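## Task

Hold C3 most of the way down and, while it stays down, sound D#4, then D4, then G4, then E4. After that C3 may be released. Keys span C3 at the player's left to C5 at the player's right. A key counts as sounded once it is pushed most of the way down, and there is no feedback when that happens. The run fails on a wrong note, a repeated note, two keys sounding together, or any note after E4. The result must not depend on the robot still holding something at the end.

## Robot and tools

Robot: two arms, left_arm and right_arm, on opposite sides of a table. Each carries an identical five-finger right hand, so the hands are not mirrored and every hand axis and number means the same thing on both. The arm names do not say which side of an image they appear on.

World frame: origin on the table top midway between the two arm bases, z = 0 at the table, +z up, left_arm's base on the +y side. Result positions are in metres, orientations as quaternions wxyz, velocities in m/s and rad/s. Reported positions can be slightly off, more at long reach.

Hand point: a point fixed to the palm, 0.05 m in front of it, where the index pad and thumb tip meet in a pinch. Its +z runs along the straightened fingers (fingertips 0.06-0.07 m past the point), +y points out of the palm, +x runs across the palm toward the little finger. A bracket on the little-finger side of the wrist sticks out 0.03 m beyond the point along +y and 0.11 m across the palm; it can strike keys or the other arm. For key pressing, a single extended finger (others curled) pointing down is the natural tool.

execute_actions(actions): actions is a list of actions; each action is a list of up to 15 rows, one row per 1/30 s control step, and a short table repeats its final row until 15 steps are done. Each row is one flat list of 28 numbers in [-1, 1] covering both arms: left_arm dx, dy, dz, rx, ry, rz, then left_gripper little, ring, middle, index, thumb_bend, thumb_turn, force_limit, speed, then the same 14 for right_arm and right_gripper. dx..rz are an offset of the hand point target from its measured pose at the start of that action (for a call's first action, the last pose reported), expressed in the hand point's own axes; every row is relative to that same start, not cumulative. Scale: 1.0 = 0.6 m or 180 degrees; rx, ry, rz form one rotation vector. Per control step the commanded pose is clipped to 100 mm and 16 degrees from the measured pose, so large offsets need several actions. Motion lags commands by about 0.17 s. An empty list just returns state and images.

Hand numbers (absolute targets, not offsets): each finger +1 straight, -1 fully curled; thumb_bend +1 straight, -1 bent; thumb_turn +1 beside the palm, -1 across in front of it. A pinch is near index -0.22, thumb_bend -0.75, thumb_turn -0.57. force_limit maps -1..+1 to roughly 0..10 N fingertip force (0..15 N on thumb motors) and only stops closing. speed maps -1..+1 to nearly zero..full (full travel 0.6 s). No hand value means 'unchanged': to keep a hand as is, resend its last eight numbers, or before any were sent, its hand_measured six plus hand_force_limit and hand_speed. A motor only starts when its target changes by 0.01 or more.

move(target, speed, stop_force, blocking): target is one 28-number row laid out as above; its pose part is an offset from the pose in the latest result that showed one, in hand-point axes. Each hand point travels a straight line; both finish together, lasting 0.5 to 10 s. speed is top path speed in m/s, 0.002 to 0.5 (default 0.25), turning capped at twice that in rad/s. stop_force (N, 9 to 40, shared by both arms) ends an arm's path when its wrist sensor feels that much added push against the motion for two steps; the arm then backs to its position two steps earlier and holds. Use it with very slow speed; it is unreliable if the hand rotates during the move, and should be omitted when moving away from something being pressed. blocking=false returns after 0.5 s while motion continues (not allowed with stop_force); check with wait(0). The extra 'move:' line reports the ending per arm: done, off_target, moving, held, fault, or contact, plus limits such as paced (pose clipped) or held (steps blocked), and each hand point's remaining distance.

wait(seconds): 0 to 10 s, arms hold their last command; returns early if a running move ends. stop(): brakes a running move. zoom_image(camera, region): closer view of cam_high, cam_left_wrist or cam_right_wrist, region [x0, y0, x1, y1] in pixels, at most 504 x 504. show_instructions(): shows the reference pages. finished_scene(scene): ends the given scene number; irreversible.

Result lines: per-arm pose and velocity; 'Hand target' is where the controller is currently driving; hand_measured, hand_stopped_by (moving, target, force, stalled, fault) and hand_load_n list six motor values in sending order; Wrist force and Wrist torque are in the end effector's axes (noisy, offset up to about 4 N, saturating near 50 N; 'no reading' is normal at start); 'pose unreachable' means the clearance check altered a command; MOTOR HOT warns from 70 °C, and at 85 °C the arm is braked.

Cameras: cam_high (fixed overview), cam_left_wrist, cam_right_wrist, each 672x504, with calibration given as K, distortion and world-to-camera transforms; useful for locating individual keys.

Cautions: arms are stiff, so aiming even slightly below a firm surface can trigger a fault; key presses should be slow and only as deep as needed. A torque over a joint limit (136 N m for the big joints, 25.4 N m for wrists) or 150 N of outside force halts that arm for 10 s. Never let the arms collide or press on each other, including hands and brackets. Do not knock anything off the table. Keep C3 held by one hand while the other plays; avoid brushing neighbouring keys, and lift each finger fully before the next note so no key sounds twice or two sound at once.

Each tool is called after "Emit:" as name(argument=value, ...), one argument or row to a line, values as JSON.

Reference images:

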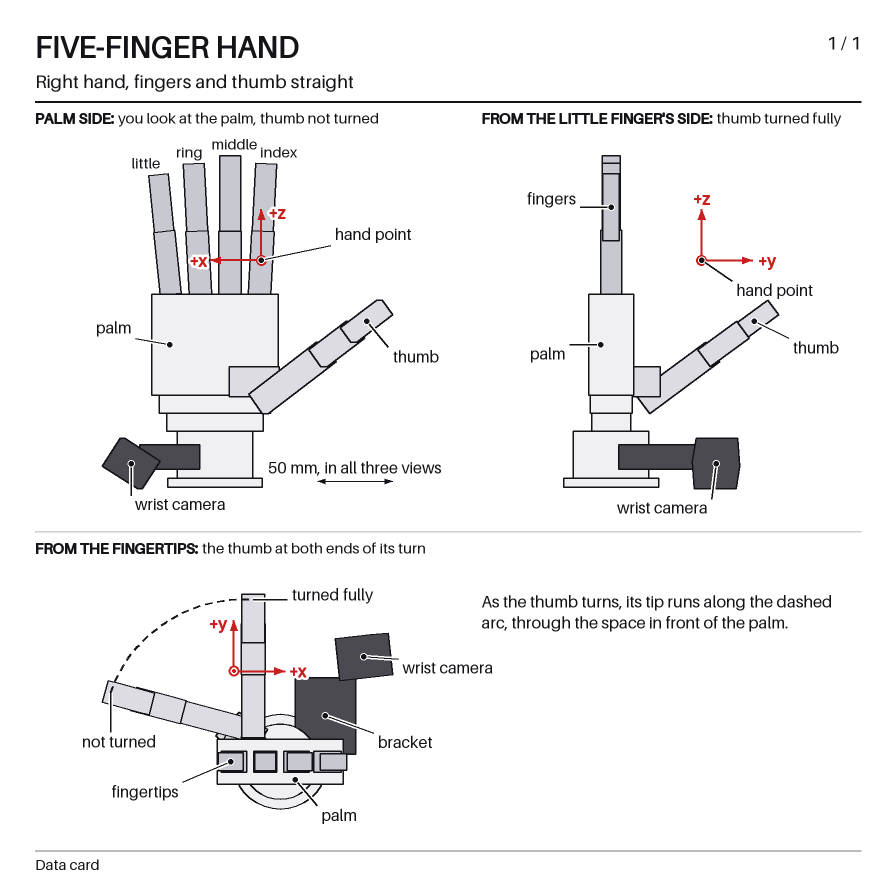

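## Session

Emit:
execute_actions(
  actions=[],
)

Scene clock: 0.00 s.
left_arm: end_effector_position=(+0.2702, +0.4982, +0.4753) hand_measured=(+1.000, +1.000, +1.000, +1.000, +1.000, +1.000) hand_load_n=(+0.0, +0.0, +0.0, +0.0, +0.0, +0.0) hand_stopped_by=(target, target, target, target, target, target) hand_force_limit=0.00 hand_speed=-0.80 end_effector_quat_wxyz=(+0.007, +0.254, +0.967, +0.007) end_effector_velocity=(+0.000, -0.000, -0.000) end_effector_angular_velocity=(-0.000, +0.000, -0.000) | right_arm: end_effector_position=(+0.0964, -0.3058, +0.4840) hand_measured=(+1.000, +1.000, +1.000, +1.000, +1.000, +1.000) hand_load_n=(+0.0, +0.0, +0.0, +0.0, +0.0, +0.0) hand_stopped_by=(target, target, target, target, target, target) hand_force_limit=0.00 hand_speed=-0.80 end_effector_quat_wxyz=(-0.014, -0.378, +0.926, +0.004) end_effector_velocity=(-0.000, -0.001, +0.001) end_effector_angular_velocity=(+0.001, -0.003, -0.002)
Joint positions: left_arm=[ 0.566 -1.711  1.343  1.935  1.551 -1.897] | right_arm=[-1.195 -1.695  1.312  1.981  1.56  -1.878]
Joint velocities: left_arm=[-0.     0.     0.    -0.001  0.001  0.   ] | right_arm=[-0.001 -0.003  0.    -0.     0.     0.   ]
Joint torques (N m, as the arm reports them, + toward a larger angle): no reading
Motor temperatures (°C, as the motors report them): left_arm=[24 26 24 29 34 34] | right_arm=[27 25 28 34 37 32]
Wrist force (N, on the end effector, along its own x y z axes, offset not removed): no reading
Wrist torque (N m, same axes, about the end effector's origin, offset not removed): no reading
Hand target (left_arm): +0.270, +0.498, +0.475; +0.007, +0.254, +0.967, +0.007
Hand target (right_arm): +0.096, -0.306, +0.484; -0.014, -0.378, +0.926, +0.004

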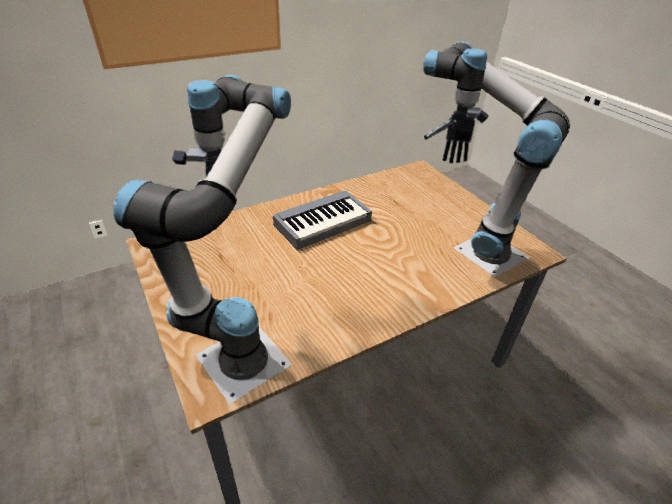

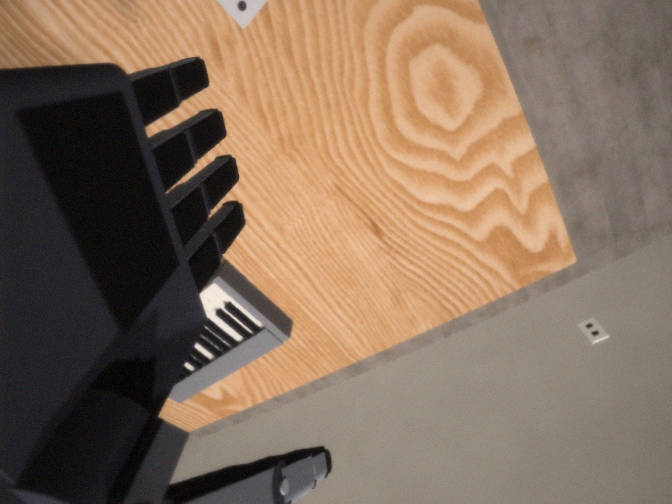

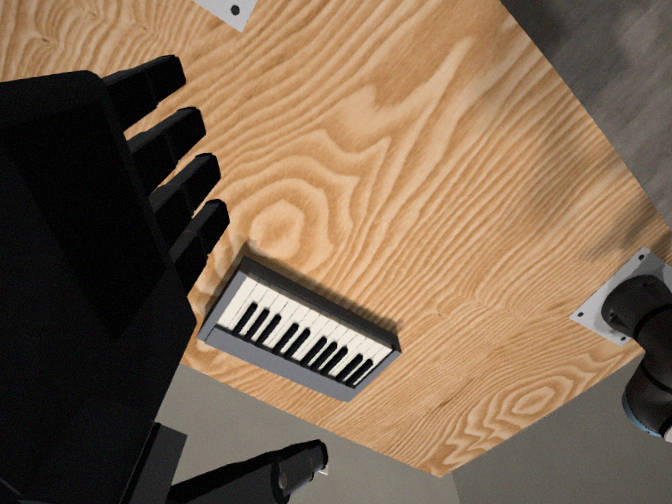

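Emit:
zoom_image(
  camera="cam_high",
  region=[260, 180, 390, 260],
)

Emit:
zoom_image(
  camera="cam_right_wrist",
  region=[190, 240, 420, 410],
)

Region (260, 180, 390, 260) of cam_high's 672x504 image, scaled by 3.877, with more detail than that image has; it fills the top 310 rows of this view, and the rest is white.

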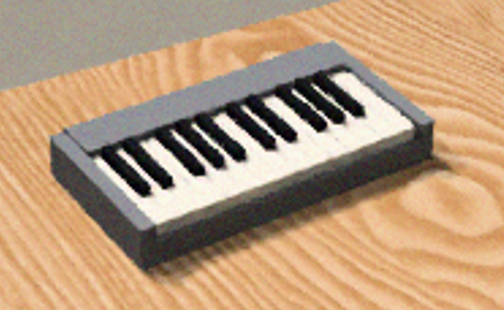

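Region (190, 240, 420, 410) of cam_right_wrist's 672x504 image, scaled by 2.191, with more detail than that image has; it fills the top 373 rows of this view, and the rest is white.

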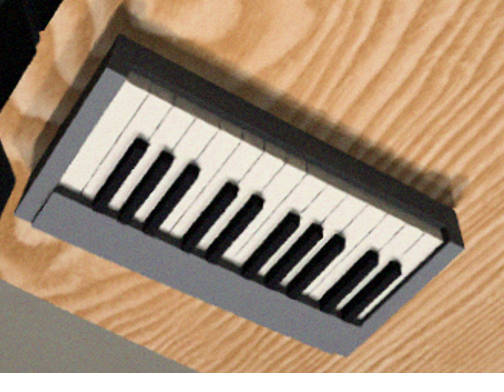

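Emit:
move(
  target=[-0.3883,-0.3907,0.5808,0.1955,-0.2933,-0.5802, 0.95,-0.95,-0.95,-0.95,1,1,0,0, -0.6263,-0.1258,0.5818,0.2938,-0.1375,-0.2545, 0.95,0.95,0.95,0.95,1,1,0,0],
  speed=0.4,
)

Scene clock: 8.07 s.
left_arm: end_effector_position=(+0.3633, +0.1830, +0.1257) hand_measured=(+0.950, -0.950, -0.950, -0.950, +1.000, +1.000) hand_load_n=(+0.0, +0.0, +0.0, +0.0, +0.0, +0.0) hand_stopped_by=(target, target, target, target, target, target) hand_force_limit=0.00 hand_speed=0.00 end_effector_quat_wxyz=(-0.310, +0.596, -0.656, +0.342) end_effector_velocity=(+0.001, -0.001, -0.002) end_effector_angular_velocity=(+0.000, -0.000, +0.012) | right_arm: end_effector_position=(+0.4069, -0.0971, +0.1251) hand_measured=(+0.950, +0.950, +0.950, +0.950, +1.000, +1.000) hand_load_n=(+0.0, +0.0, +0.0, +0.0, +0.0, +0.0) hand_stopped_by=(target, target, target, target, target, target) hand_force_limit=0.00 hand_speed=0.00 end_effector_quat_wxyz=(+0.340, -0.651, +0.602, -0.312) end_effector_velocity=(+0.001, +0.001, -0.001) end_effector_angular_velocity=(+0.000, -0.005, +0.006)
Joint positions: left_arm=[ 0.06  -1.214  1.753  0.606  0.68  -4.185] | right_arm=[-0.864 -1.099  1.492  0.357  2.14  -2.674]
Joint velocities: left_arm=[ 0.001  0.012 -0.008  0.009 -0.005 -0.017] | right_arm=[-0.001  0.     0.003 -0.012 -0.002 -0.008]
Joint torques (N m, as the arm reports them, + toward a larger angle): left_arm=[ -9.68 -19.97 -23.08   4.24  -3.85  -2.51] | right_arm=[ -7.66 -28.72  -4.25  -2.04  -1.72  -2.15]
Motor temperatures (°C, as the motors report them): left_arm=[24 26 24 29 34 34] | right_arm=[27 25 28 34 37 32]
Wrist force (N, on the end effector, along its own x y z axes, offset not removed): left_arm=[0.5 -3.7 0.4] | right_arm=[0.3 0.7 -0.3]
Wrist torque (N m, same axes, about the end effector's origin, offset not removed): left_arm=[-0.85 -0.14 -0.25] | right_arm=[0.19 -0.04 -0.05]
Hand target (left_arm): +0.363, +0.183, +0.126; +0.311, -0.597, +0.656, -0.342
Hand target (right_arm): +0.407, -0.097, +0.125; -0.340, +0.652, -0.602, +0.313
Off the commanded pose (left_arm): 0.001 m, 0 deg.
Off the commanded pose (right_arm): 0.000 m, 0 deg.
move: done
camera_calibration (this result's frames):
cam_left_wrist: T_world_to_cam=[[-0.530958, 0.128831, -0.837548, 0.278149], [-0.309321, 0.89071, 0.3331, -0.0917408], [0.788926, 0.435934, -0.433079, -0.176743], [0, 0, 0, 1]] pos_world=[0.258745, 0.122929, 0.186979]
cam_right_wrist: T_world_to_cam=[[-0.58566, 0.0523808, -0.808862, 0.337182], [-0.444685, 0.813562, 0.374662, 0.218419], [0.677685, 0.579114, -0.453178, -0.0290777], [0, 0, 0, 1]] pos_world=[0.314307, -0.17852, 0.177723]

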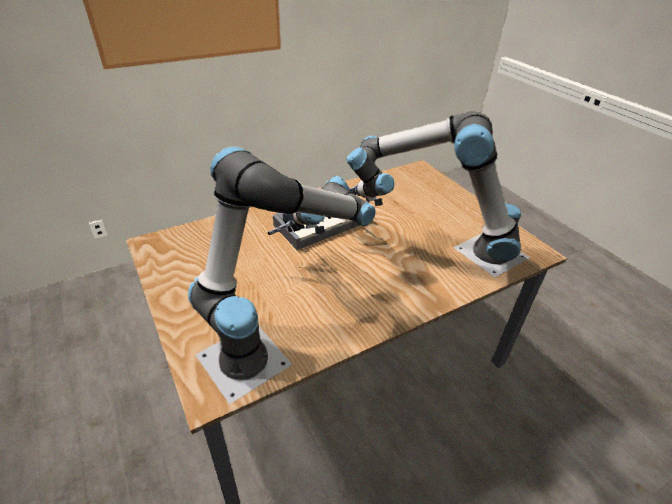

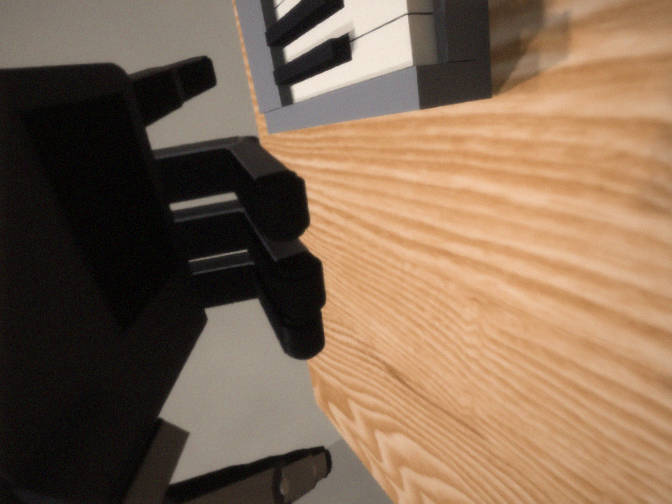

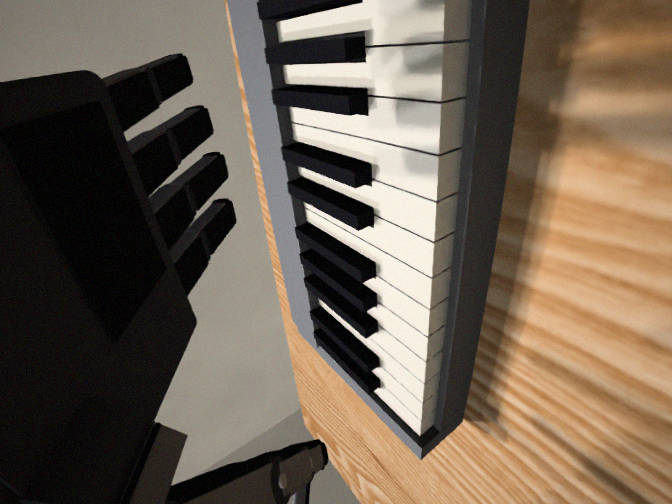

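Emit:
zoom_image(
  camera="cam_right_wrist",
  region=[250, 0, 502, 252],
)

Emit:
zoom_image(
  camera="cam_right_wrist",
  region=[270, 220, 522, 472],
)

Emit:
zoom_image(
  camera="cam_left_wrist",
  region=[250, 0, 502, 150],
)

Region (250, 0, 502, 252) of cam_right_wrist's 672x504 image, scaled by 2.000, with more detail than that image has.

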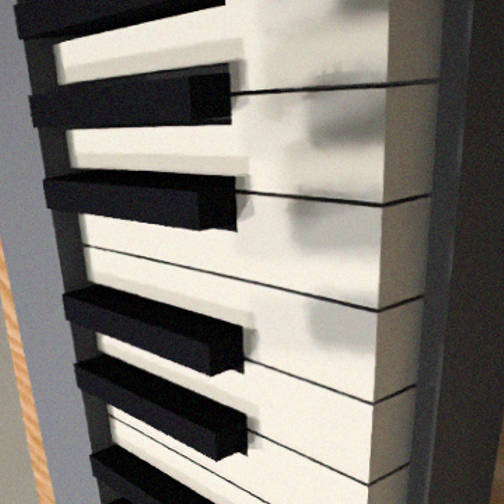

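Region (270, 220, 522, 472) of cam_right_wrist's 672x504 image, scaled by 2.000, with more detail than that image has.

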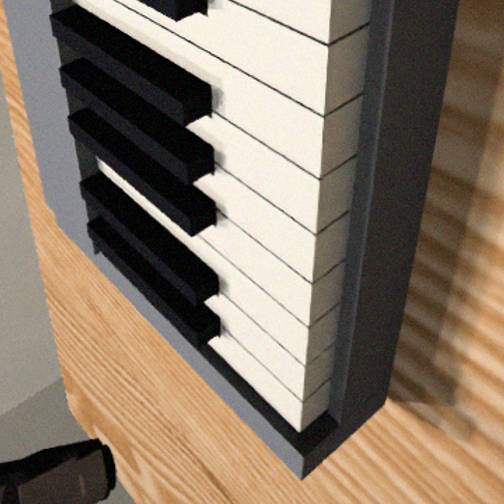

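Region (250, 0, 502, 150) of cam_left_wrist's 672x504 image, scaled by 2.000, with more detail than that image has; it fills the top 300 rows of this view, and the rest is white.

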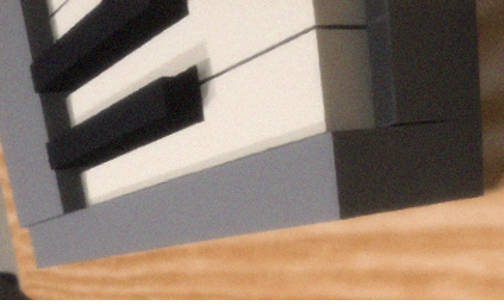

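Emit:
zoom_image(
  camera="cam_right_wrist",
  region=[310, 130, 410, 240],
)

Emit:
zoom_image(
  camera="cam_right_wrist",
  region=[90, 40, 290, 270],
)

Region (310, 130, 410, 240) of cam_right_wrist's 672x504 image, scaled by 4.582, with more detail than that image has; it fills the left 458 columns of this view, and the rest is white.

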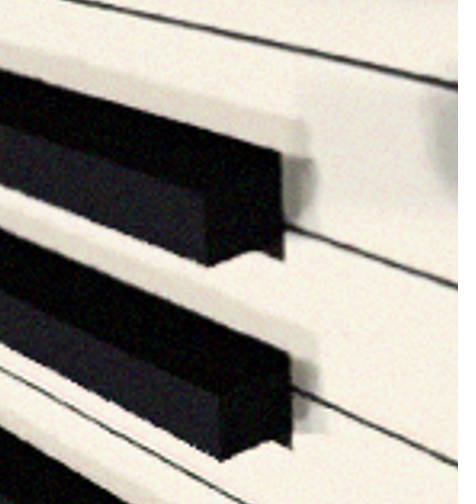

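Region (90, 40, 290, 270) of cam_right_wrist's 672x504 image, scaled by 2.191, with more detail than that image has; it fills the left 438 columns of this view, and the rest is white.

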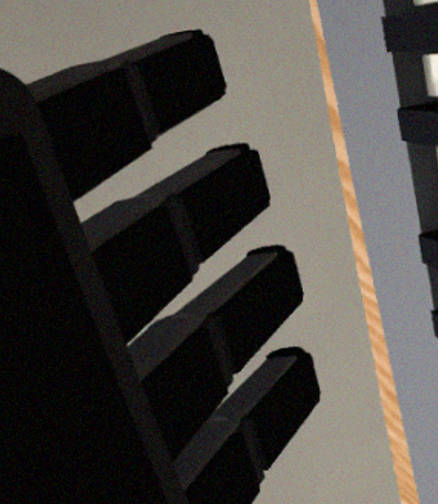

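Emit:
zoom_image(
  camera="cam_left_wrist",
  region=[120, 30, 280, 150],
)

Region (120, 30, 280, 150) of cam_left_wrist's 672x504 image, scaled by 3.150, with more detail than that image has; it fills the top 378 rows of this view, and the rest is white.

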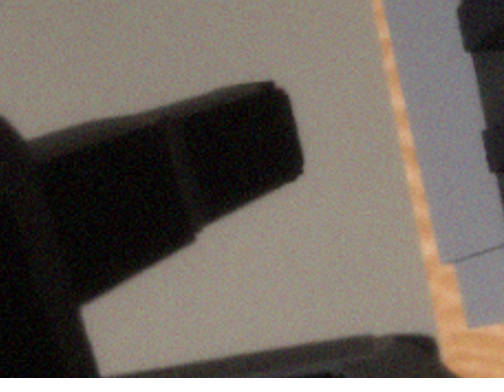

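Emit:
move(
  target=[0,0.0928,0.065,0,0,0, 0.95,-0.95,-0.95,-0.95,1,1,0,0, 0.0067,0.0729,0.0674,0,0,0, 1,1,1,0.95,1,1,0,0],
  speed=0.15,
)

Scene clock: 11.57 s.
left_arm: end_effector_position=(+0.3632, +0.1830, +0.0579) hand_measured=(+0.950, -0.950, -0.950, -0.950, +1.000, +1.000) hand_load_n=(+0.0, +0.0, +0.0, +0.0, +0.0, +0.0) hand_stopped_by=(target, target, target, target, target, target) hand_force_limit=0.00 hand_speed=0.00 end_effector_quat_wxyz=(-0.310, +0.596, -0.656, +0.342) end_effector_velocity=(+0.000, +0.000, -0.002) end_effector_angular_velocity=(-0.000, -0.000, +0.000) | right_arm: end_effector_position=(+0.4152, -0.1004, +0.0662) hand_measured=(+1.000, +1.000, +1.000, +0.950, +1.000, +1.000) hand_load_n=(+0.0, +0.0, +0.0, +0.0, +0.0, +0.0) hand_stopped_by=(target, target, target, target, target, target) hand_force_limit=0.00 hand_speed=0.00 end_effector_quat_wxyz=(+0.340, -0.651, +0.602, -0.313) end_effector_velocity=(+0.000, +0.000, -0.002) end_effector_angular_velocity=(+0.001, +0.000, +0.000)
Joint positions: left_arm=[ 0.06  -1.119  1.821  0.443  0.68  -4.185] | right_arm=[-0.881 -1.037  1.56   0.22   2.128 -2.687]
Joint velocities: left_arm=[ 0.001  0.003  0.001 -0.006  0.     0.001] | right_arm=[-0.     0.003  0.001 -0.005 -0.001  0.001]
Joint torques (N m, as the arm reports them, + toward a larger angle): left_arm=[  9.55 -24.57  -8.68  -0.47   1.43   2.65] | right_arm=[ -8.05 -30.84  -2.78  -2.18  -1.75  -2.01]
Motor temperatures (°C, as the motors report them): left_arm=[24 26 24 29 34 34] | right_arm=[27 25 28 34 37 32]
Wrist force (N, on the end effector, along its own x y z axes, offset not removed): left_arm=[0.1 -0.7 -1.3] | right_arm=[0.2 1.5 0.3]
Wrist torque (N m, same axes, about the end effector's origin, offset not removed): left_arm=[-0.27 -0.13 0.05] | right_arm=[0.20 -0.04 -0.03]
Hand target (left_arm): +0.363, +0.183, +0.058; +0.310, -0.596, +0.656, -0.342
Hand target (right_arm): +0.415, -0.100, +0.066; -0.340, +0.651, -0.602, +0.313
Off the commanded pose (left_arm): 0.000 m, 0 deg.
Off the commanded pose (right_arm): 0.000 m, 0 deg.
move: done
camera_calibration (this result's frames):
cam_left_wrist: T_world_to_cam=[[-0.530979, 0.128831, -0.837535, 0.221356], [-0.309324, 0.890704, 0.333115, -0.0692214], [0.788911, 0.435946, -0.433094, -0.206034], [0, 0, 0, 1]] pos_world=[0.258666, 0.122958, 0.11922]
cam_right_wrist: T_world_to_cam=[[-0.585653, 0.0523709, -0.808868, 0.294558], [-0.444675, 0.813579, 0.374638, 0.246892], [0.677698, 0.579092, -0.453187, -0.0594552], [0, 0, 0, 1]] pos_world=[0.322588, -0.181863, 0.118819]

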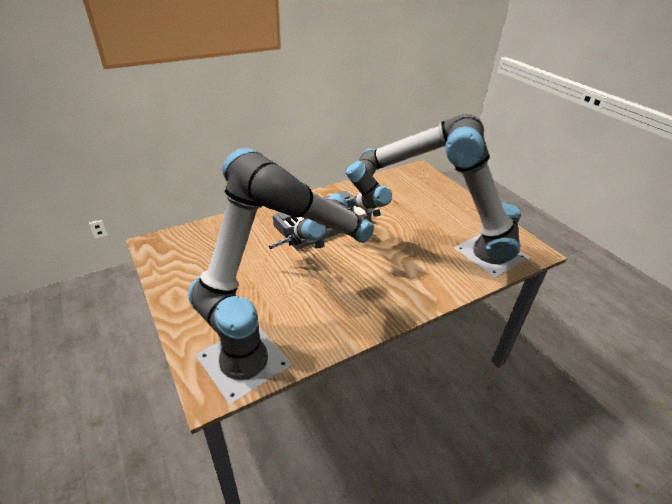

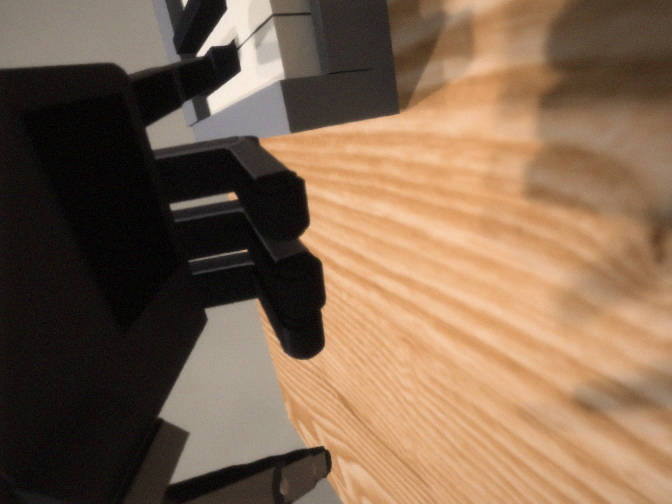

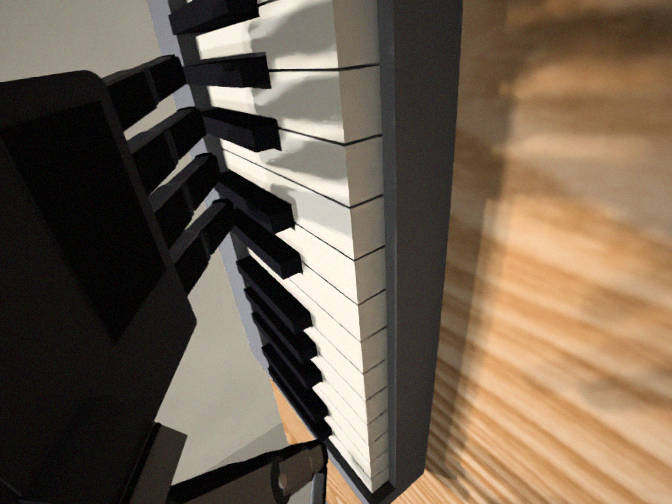

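Emit:
zoom_image(
  camera="cam_right_wrist",
  region=[180, 130, 400, 320],
)

Emit:
zoom_image(
  camera="cam_left_wrist",
  region=[150, 0, 410, 150],
)

Emit:
zoom_image(
  camera="cam_right_wrist",
  region=[260, 360, 440, 504],
)

Region (180, 130, 400, 320) of cam_right_wrist's 672x504 image, scaled by 2.291, with more detail than that image has; it fills the top 435 rows of this view, and the rest is white.

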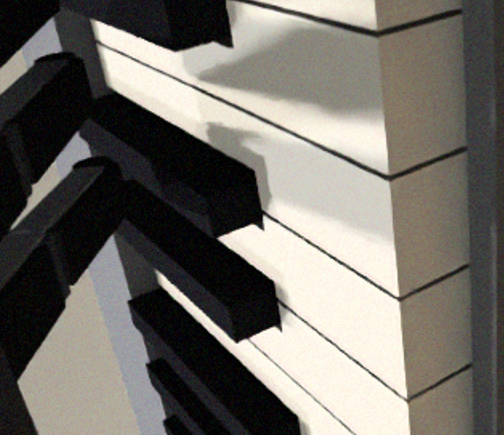

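Region (150, 0, 410, 150) of cam_left_wrist's 672x504 image, scaled by 1.938, with more detail than that image has; it fills the top 291 rows of this view, and the rest is white.

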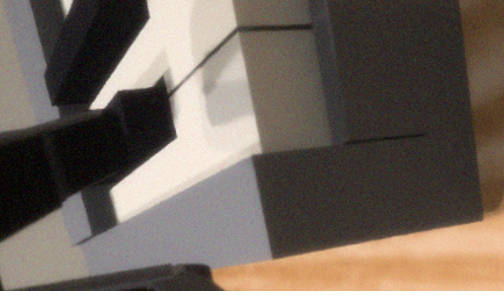

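Region (260, 360, 440, 504) of cam_right_wrist's 672x504 image, scaled by 2.800, with more detail than that image has; it fills the top 403 rows of this view, and the rest is white.

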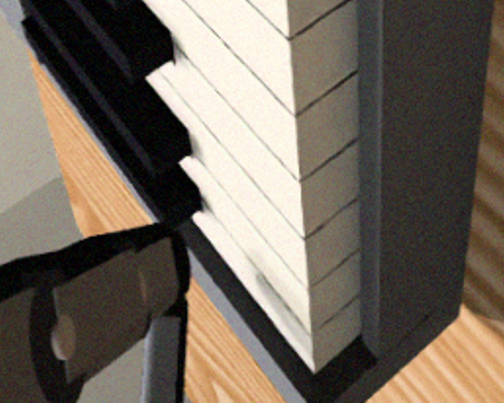

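Emit:
execute_actions(
  actions=[
    [[0.0005,0.0037,0.0005,0,0,0, 0.95,-0.95,-0.95,-0.95,1,1,-0.2,-0.7, 0,0,0,0,0,0, 1,1,1,0.95,1,1,-0.2,-0.7],[0.001,0.0074,0.0011,0,0,0, 0.95,-0.95,-0.95,-0.95,1,1,-0.2,-0.7, 0,0,0,0,0,0, 1,1,1,0.95,1,1,-0.2,-0.7],[0.0015,0.0111,0.0016,0,0,0, 0.95,-0.95,-0.95,-0.95,1,1,-0.2,-0.7, 0,0,0,0,0,0, 1,1,1,0.95,1,1,-0.2,-0.7],[0.002,0.0148,0.0022,0,0,0, 0.95,-0.95,-0.95,-0.95,1,1,-0.2,-0.7, 0,0,0,0,0,0, 1,1,1,0.95,1,1,-0.2,-0.7],[0.0025,0.0185,0.0027,0,0,0, 0.95,-0.95,-0.95,-0.95,1,1,-0.2,-0.7, 0,0,0,0,0,0, 1,1,1,0.95,1,1,-0.2,-0.7],[0.0025,0.0185,0.0027,0,0,0, 0.95,-0.95,-0.95,-0.95,1,1,-0.2,-0.7, 0,0,0,0,0,0, 1,1,1,0.95,1,1,-0.2,-0.7],[0.0025,0.0185,0.0027,0,0,0, 0.95,-0.95,-0.95,-0.95,1,1,-0.2,-0.7, 0,0,0,0,0,0, 1,1,1,0.95,1,1,-0.2,-0.7],[0.0025,0.0185,0.0027,0,0,0, 0.95,-0.95,-0.95,-0.95,1,1,-0.2,-0.7, 0,0,0,0,0,0, 1,1,1,0.95,1,1,-0.2,-0.7],[0.0025,0.0185,0.0027,0,0,0, 0.88,-0.95,-0.95,-0.95,1,1,-0.2,-0.7, 0,0,0,0,0,0, 1,1,1,0.88,1,1,-0.2,-0.7]],
  ],
)

Scene clock: 16.77 s.
left_arm: end_effector_position=(+0.3582, +0.1821, +0.0482) hand_measured=(+0.884, -0.950, -0.950, -0.950, +1.000, +1.000) hand_load_n=(+0.0, +0.0, +0.0, +0.0, +0.0, +0.0) hand_stopped_by=(moving, target, target, target, target, target) hand_force_limit=-0.20 hand_speed=-0.70 end_effector_quat_wxyz=(-0.310, +0.596, -0.656, +0.342) end_effector_velocity=(-0.002, -0.001, -0.003) end_effector_angular_velocity=(-0.002, -0.001, -0.000) | right_arm: end_effector_position=(+0.4151, -0.1005, +0.0660) hand_measured=(+1.000, +1.000, +1.000, +0.884, +1.000, +1.000) hand_load_n=(+0.0, +0.0, +0.0, +0.0, +0.0, +0.0) hand_stopped_by=(target, target, target, moving, target, target) hand_force_limit=-0.20 hand_speed=-0.70 end_effector_quat_wxyz=(+0.339, -0.652, +0.602, -0.313) end_effector_velocity=(-0.000, +0.000, +0.001) end_effector_angular_velocity=(+0.002, -0.002, +0.000)
Joint positions: left_arm=[ 0.047 -1.104  1.833  0.43   0.675 -4.204] | right_arm=[-0.881 -1.037  1.56   0.22   2.128 -2.687]
Joint velocities: left_arm=[-0.005  0.005  0.003 -0.005 -0.002 -0.006] | right_arm=[ 0.001 -0.002  0.    -0.001  0.     0.   ]
Joint torques (N m, as the arm reports them, + toward a larger angle): left_arm=[ -9.54 -22.38  -9.33  -0.28  -3.88  -2.62] | right_arm=[ -0.86 -55.11 -25.12   3.44  -0.46  -0.65]
Motor temperatures (°C, as the motors report them): left_arm=[24 26 24 29 34 34] | right_arm=[27 25 28 34 37 32]
Wrist force (N, on the end effector, along its own x y z axes, offset not removed): left_arm=[2.2 -2.6 -1.6] | right_arm=[1.1 1.0 0.9]
Wrist torque (N m, same axes, about the end effector's origin, offset not removed): left_arm=[-0.45 -0.39 0.03] | right_arm=[0.10 -0.25 0.02]
Hand target (left_arm): +0.358, +0.182, +0.048; +0.310, -0.596, +0.656, -0.342
Hand target (right_arm): +0.415, -0.100, +0.066; -0.340, +0.651, -0.602, +0.313
Off the commanded pose (left_arm): 0.000 m, 0 deg.
Off the commanded pose (right_arm): 0.000 m, 0 deg.
camera_calibration (this result's frames):
cam_left_wrist: T_world_to_cam=[[-0.530978, 0.128847, -0.837533, 0.210675], [-0.309298, 0.890712, 0.333117, -0.06669], [0.788922, 0.435925, -0.433096, -0.205873], [0, 0, 0, 1]] pos_world=[0.253654, 0.122001, 0.1095]
cam_right_wrist: T_world_to_cam=[[-0.585857, 0.0521505, -0.808735, 0.294437], [-0.444596, 0.813667, 0.374539, 0.246986], [0.677574, 0.578987, -0.453507, -0.0594153], [0, 0, 0, 1]] pos_world=[0.322565, -0.181919, 0.11867]

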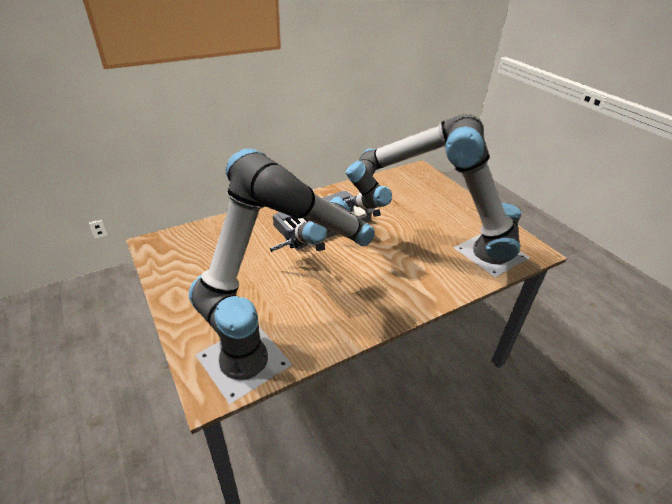

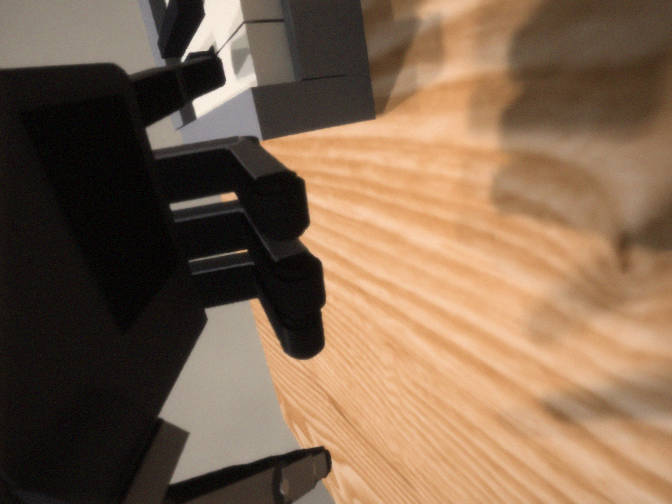

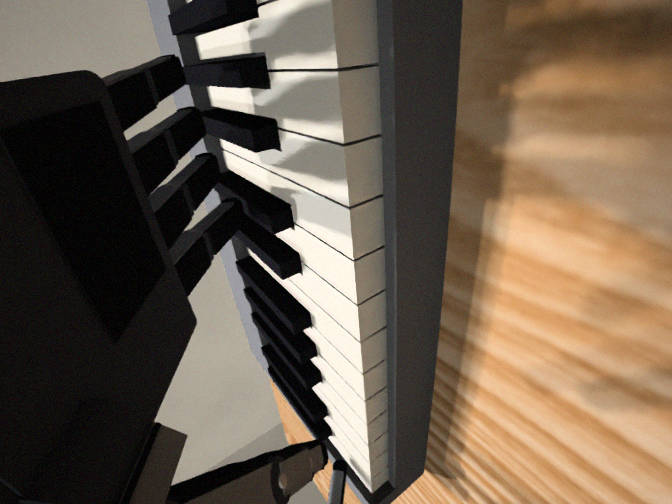

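Emit:
execute_actions(
  actions=[],
)

Emit:
zoom_image(
  camera="cam_left_wrist",
  region=[150, 0, 330, 150],
)

Emit:
zoom_image(
  camera="cam_right_wrist",
  region=[300, 410, 420, 504],
)

Scene clock: 16.87 s.
left_arm: end_effector_position=(+0.3581, +0.1820, +0.0480) hand_measured=(+0.880, -0.950, -0.950, -0.950, +1.000, +1.000) hand_load_n=(+0.0, +0.0, +0.0, +0.0, +0.0, +0.0) hand_stopped_by=(moving, target, target, target, target, target) hand_force_limit=-0.20 hand_speed=-0.70 end_effector_quat_wxyz=(-0.310, +0.596, -0.656, +0.342) end_effector_velocity=(-0.001, -0.000, -0.002) end_effector_angular_velocity=(-0.000, -0.000, +0.000) | right_arm: end_effector_position=(+0.4151, -0.1005, +0.0660) hand_measured=(+1.000, +1.000, +1.000, +0.880, +1.000, +1.000) hand_load_n=(+0.0, +0.0, +0.0, +0.0, +0.0, +0.0) hand_stopped_by=(target, target, target, moving, target, target) hand_force_limit=-0.20 hand_speed=-0.70 end_effector_quat_wxyz=(+0.339, -0.652, +0.602, -0.313) end_effector_velocity=(+0.001, +0.000, +0.001) end_effector_angular_velocity=(+0.001, -0.001, -0.001)
Joint positions: left_arm=[ 0.047 -1.104  1.834  0.43   0.675 -4.204] | right_arm=[-0.881 -1.037  1.56   0.22   2.128 -2.687]
Joint velocities: left_arm=[-0.002  0.003  0.002 -0.003 -0.001 -0.002] | right_arm=[-0.001 -0.    -0.001 -0.001  0.    -0.   ]
Joint torques (N m, as the arm reports them, + toward a larger angle): left_arm=[-10.17 -22.95  -7.76  -0.49  -3.97  -2.56] | right_arm=[  0.26 -55.85 -28.84   3.38  -0.21  -0.14]
Motor temperatures (°C, as the motors report them): left_arm=[24 26 24 29 34 34] | right_arm=[27 25 28 34 37 32]
Wrist force (N, on the end effector, along its own x y z axes, offset not removed): left_arm=[0.0 -3.3 0.6] | right_arm=[0.0 1.6 2.0]
Wrist torque (N m, same axes, about the end effector's origin, offset not removed): left_arm=[-0.80 -0.17 -0.19] | right_arm=[0.22 -0.07 0.03]
Hand target (left_arm): +0.358, +0.182, +0.048; +0.310, -0.596, +0.656, -0.342
Hand target (right_arm): +0.415, -0.100, +0.066; -0.340, +0.651, -0.602, +0.313
Off the commanded pose (left_arm): 0.000 m, 0 deg.
Off the commanded pose (right_arm): 0.000 m, 0 deg.
camera_calibration (this result's frames):
cam_left_wrist: T_world_to_cam=[[-0.530965, 0.128831, -0.837543, 0.210475], [-0.309308, 0.890716, 0.333097, -0.0666287], [0.788926, 0.435922, -0.43309, -0.205862], [0, 0, 0, 1]] pos_world=[0.253556, 0.121971, 0.109319]
cam_right_wrist: T_world_to_cam=[[-0.585825, 0.0521818, -0.808756, 0.294461], [-0.444611, 0.813653, 0.374553, 0.246974], [0.677591, 0.579004, -0.453458, -0.0594165], [0, 0, 0, 1]] pos_world=[0.32257, -0.181914, 0.118699]

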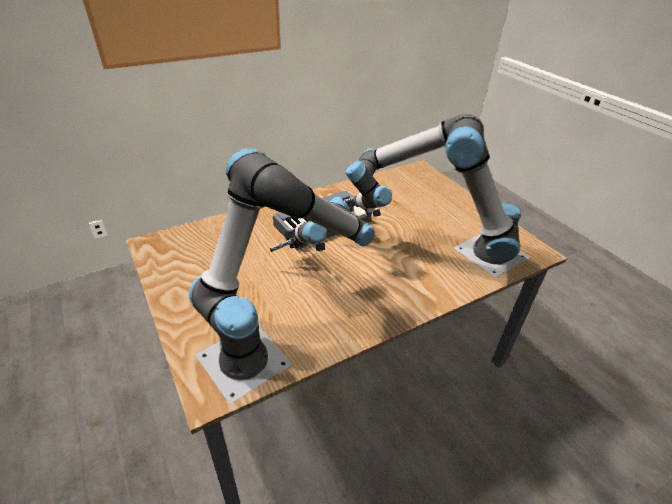

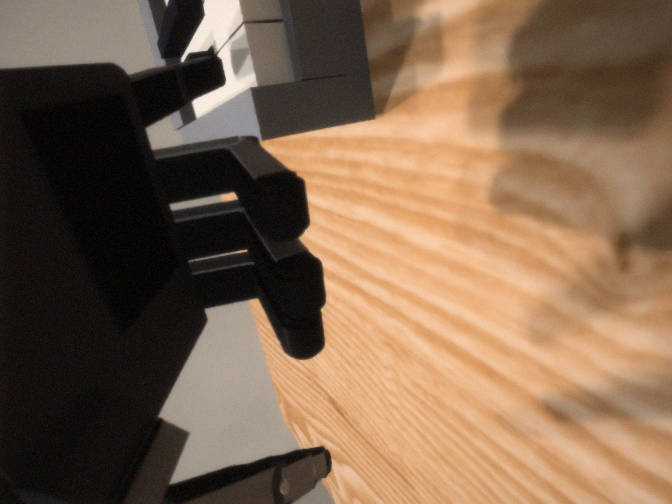

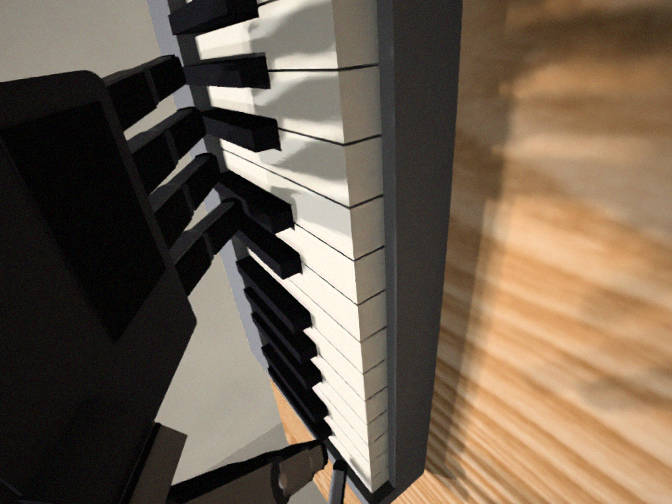

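Region (150, 0, 330, 150) of cam_left_wrist's 672x504 image, scaled by 2.800, with more detail than that image has.

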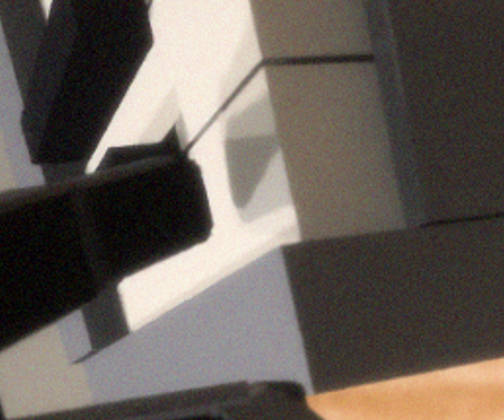

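Region (300, 410, 420, 504) of cam_right_wrist's 672x504 image, scaled by 4.200, with more detail than that image has; it fills the top 395 rows of this view, and the rest is white.

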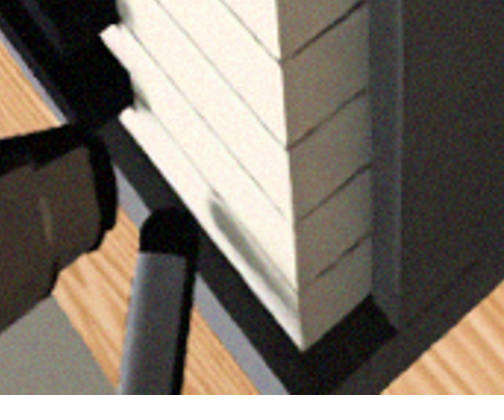

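Emit:
execute_actions(
  actions=[
    [[0,-0.0004,0.0034,0,0,0, 0.88,-0.95,-0.95,-0.95,1,1,-0.2,-0.7, 0,0.0008,0.0006,0,0,0, 1,1,1,0.88,1,1,-0.2,-0.7],[0,-0.0007,0.0069,0,0,0, 0.88,-0.95,-0.95,-0.95,1,1,-0.2,-0.7, 0,0.0016,0.0012,0,0,0, 1,1,1,0.88,1,1,-0.2,-0.7],[0,-0.0011,0.0103,0,0,0, 0.88,-0.95,-0.95,-0.95,1,1,-0.2,-0.7, 0,0.0025,0.0017,0,0,0, 1,1,1,0.88,1,1,-0.2,-0.7],[0,-0.0015,0.0137,0,0,0, 0.88,-0.95,-0.95,-0.95,1,1,-0.2,-0.7, 0,0.0033,0.0023,0,0,0, 1,1,1,0.88,1,1,-0.2,-0.7],[0,-0.0018,0.0172,0,0,0, 0.88,-0.95,-0.95,-0.95,1,1,-0.2,-0.7, 0,0.0041,0.0029,0,0,0, 1,1,1,0.88,1,1,-0.2,-0.7],[0,-0.0018,0.0172,0,0,0, 0.88,-0.95,-0.95,-0.95,1,1,-0.2,-0.7, 0,0.0041,0.0029,0,0,0, 1,1,1,0.88,1,1,-0.2,-0.7],[0,-0.0018,0.0172,0,0,0, 0.88,-0.95,-0.95,-0.95,1,1,-0.2,-0.7, 0,0.0041,0.0029,0,0,0, 1,1,1,0.88,1,1,-0.2,-0.7],[0,-0.0018,0.0172,0,0,0, 0.80,-0.95,-0.95,-0.95,1,1,-0.2,-0.7, 0,0.0041,0.0029,0,0,0, 1,1,1,0.88,1,1,-0.2,-0.7]],
  ],
)

Emit:
zoom_image(
  camera="cam_left_wrist",
  region=[150, 0, 330, 150],
)

Emit:
zoom_image(
  camera="cam_right_wrist",
  region=[300, 410, 420, 504],
)

Emit:
zoom_image(
  camera="cam_right_wrist",
  region=[170, 90, 330, 290],
)

Scene clock: 17.93 s.
left_arm: end_effector_position=(+0.3668, +0.1812, +0.0431) hand_measured=(+0.802, -0.950, -0.950, -0.950, +1.000, +1.000) hand_load_n=(+1.0, +0.0, +0.0, +0.0, +0.0, +0.0) hand_stopped_by=(moving, target, target, target, target, target) hand_force_limit=-0.20 hand_speed=-0.70 end_effector_quat_wxyz=(-0.310, +0.596, -0.656, +0.342) end_effector_velocity=(+0.003, -0.001, -0.001) end_effector_angular_velocity=(-0.002, +0.000, -0.001) | right_arm: end_effector_position=(+0.4152, -0.1005, +0.0631) hand_measured=(+1.000, +1.000, +1.000, +0.880, +1.000, +1.000) hand_load_n=(+0.0, +0.0, +0.0, +0.0, +0.0, +0.0) hand_stopped_by=(target, target, target, target, target, target) hand_force_limit=-0.20 hand_speed=-0.70 end_effector_quat_wxyz=(+0.339, -0.652, +0.602, -0.313) end_effector_velocity=(+0.000, -0.000, -0.001) end_effector_angular_velocity=(+0.001, +0.000, -0.001)
Joint positions: left_arm=[ 0.068 -1.091  1.822  0.405  0.684 -4.174] | right_arm=[-0.881 -1.033  1.563  0.214  2.128 -2.687]
Joint velocities: left_arm=[ 0.007  0.003 -0.004 -0.009  0.004  0.01 ] | right_arm=[-0.001  0.001  0.001 -0.002 -0.     0.001]
Joint torques (N m, as the arm reports them, + toward a larger angle): left_arm=[  9.29 -22.66 -21.59  -0.88   1.81   2.45] | right_arm=[  6.68 -29.93  -3.71  -2.01   1.64   1.73]
Motor temperatures (°C, as the motors report them): left_arm=[24 26 24 29 34 34] | right_arm=[27 25 28 34 37 32]
Wrist force (N, on the end effector, along its own x y z axes, offset not removed): left_arm=[-0.2 -1.5 -0.9] | right_arm=[-0.2 1.6 -0.4]
Wrist torque (N m, same axes, about the end effector's origin, offset not removed): left_arm=[-0.29 -0.20 -0.14] | right_arm=[0.28 -0.05 0.06]
Hand target (left_arm): +0.367, +0.181, +0.043; +0.310, -0.596, +0.656, -0.342
Hand target (right_arm): +0.415, -0.100, +0.063; -0.339, +0.652, -0.602, +0.313
Off the commanded pose (left_arm): 0.000 m, 0 deg.
Off the commanded pose (right_arm): 0.000 m, 0 deg.
camera_calibration (this result's frames):
cam_left_wrist: T_world_to_cam=[[-0.530981, 0.128814, -0.837536, 0.211134], [-0.309398, 0.890669, 0.333138, -0.0615091], [0.78888, 0.436022, -0.433073, -0.214515], [0, 0, 0, 1]] pos_world=[0.262304, 0.12112, 0.104423]
cam_right_wrist: T_world_to_cam=[[-0.585783, 0.0522392, -0.808782, 0.292127], [-0.444623, 0.813633, 0.374583, 0.248049], [0.67762, 0.579028, -0.453386, -0.0607548], [0, 0, 0, 1]] pos_world=[0.32258, -0.181902, 0.115807]

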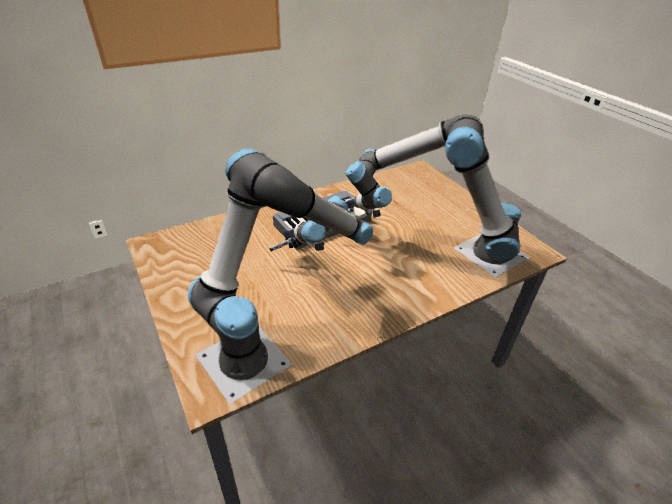

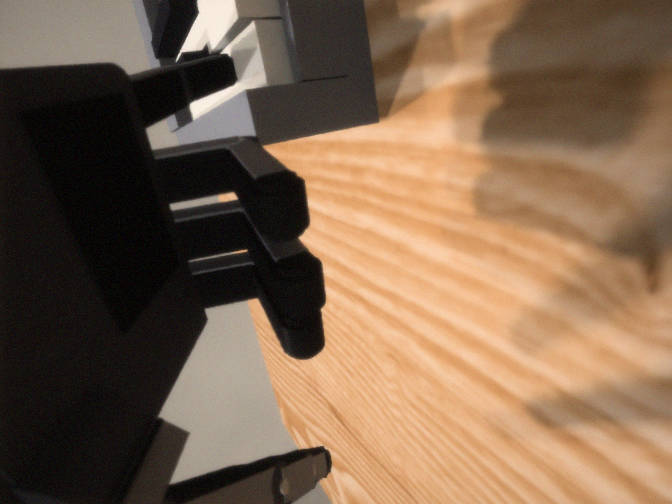

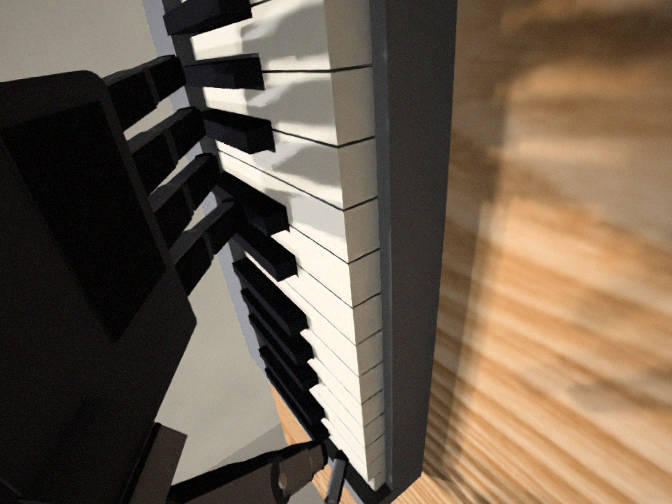

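Region (150, 0, 330, 150) of cam_left_wrist's 672x504 image, scaled by 2.800, with more detail than that image has.

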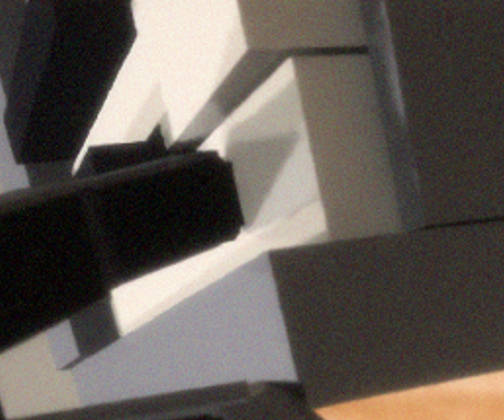

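Region (300, 410, 420, 504) of cam_right_wrist's 672x504 image, scaled by 4.200, with more detail than that image has; it fills the top 395 rows of this view, and the rest is white.

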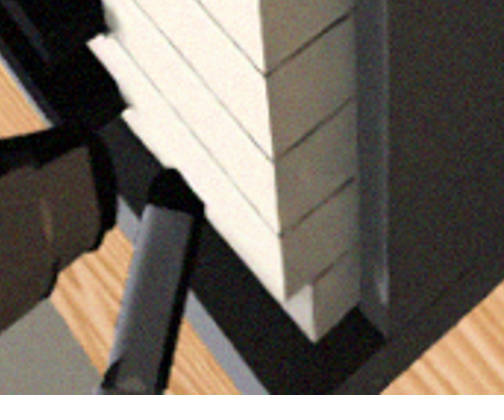

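Region (170, 90, 330, 290) of cam_right_wrist's 672x504 image, scaled by 2.520, with more detail than that image has; it fills the left 403 columns of this view, and the rest is white.

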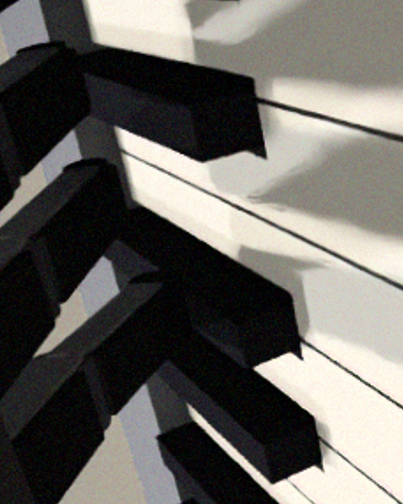

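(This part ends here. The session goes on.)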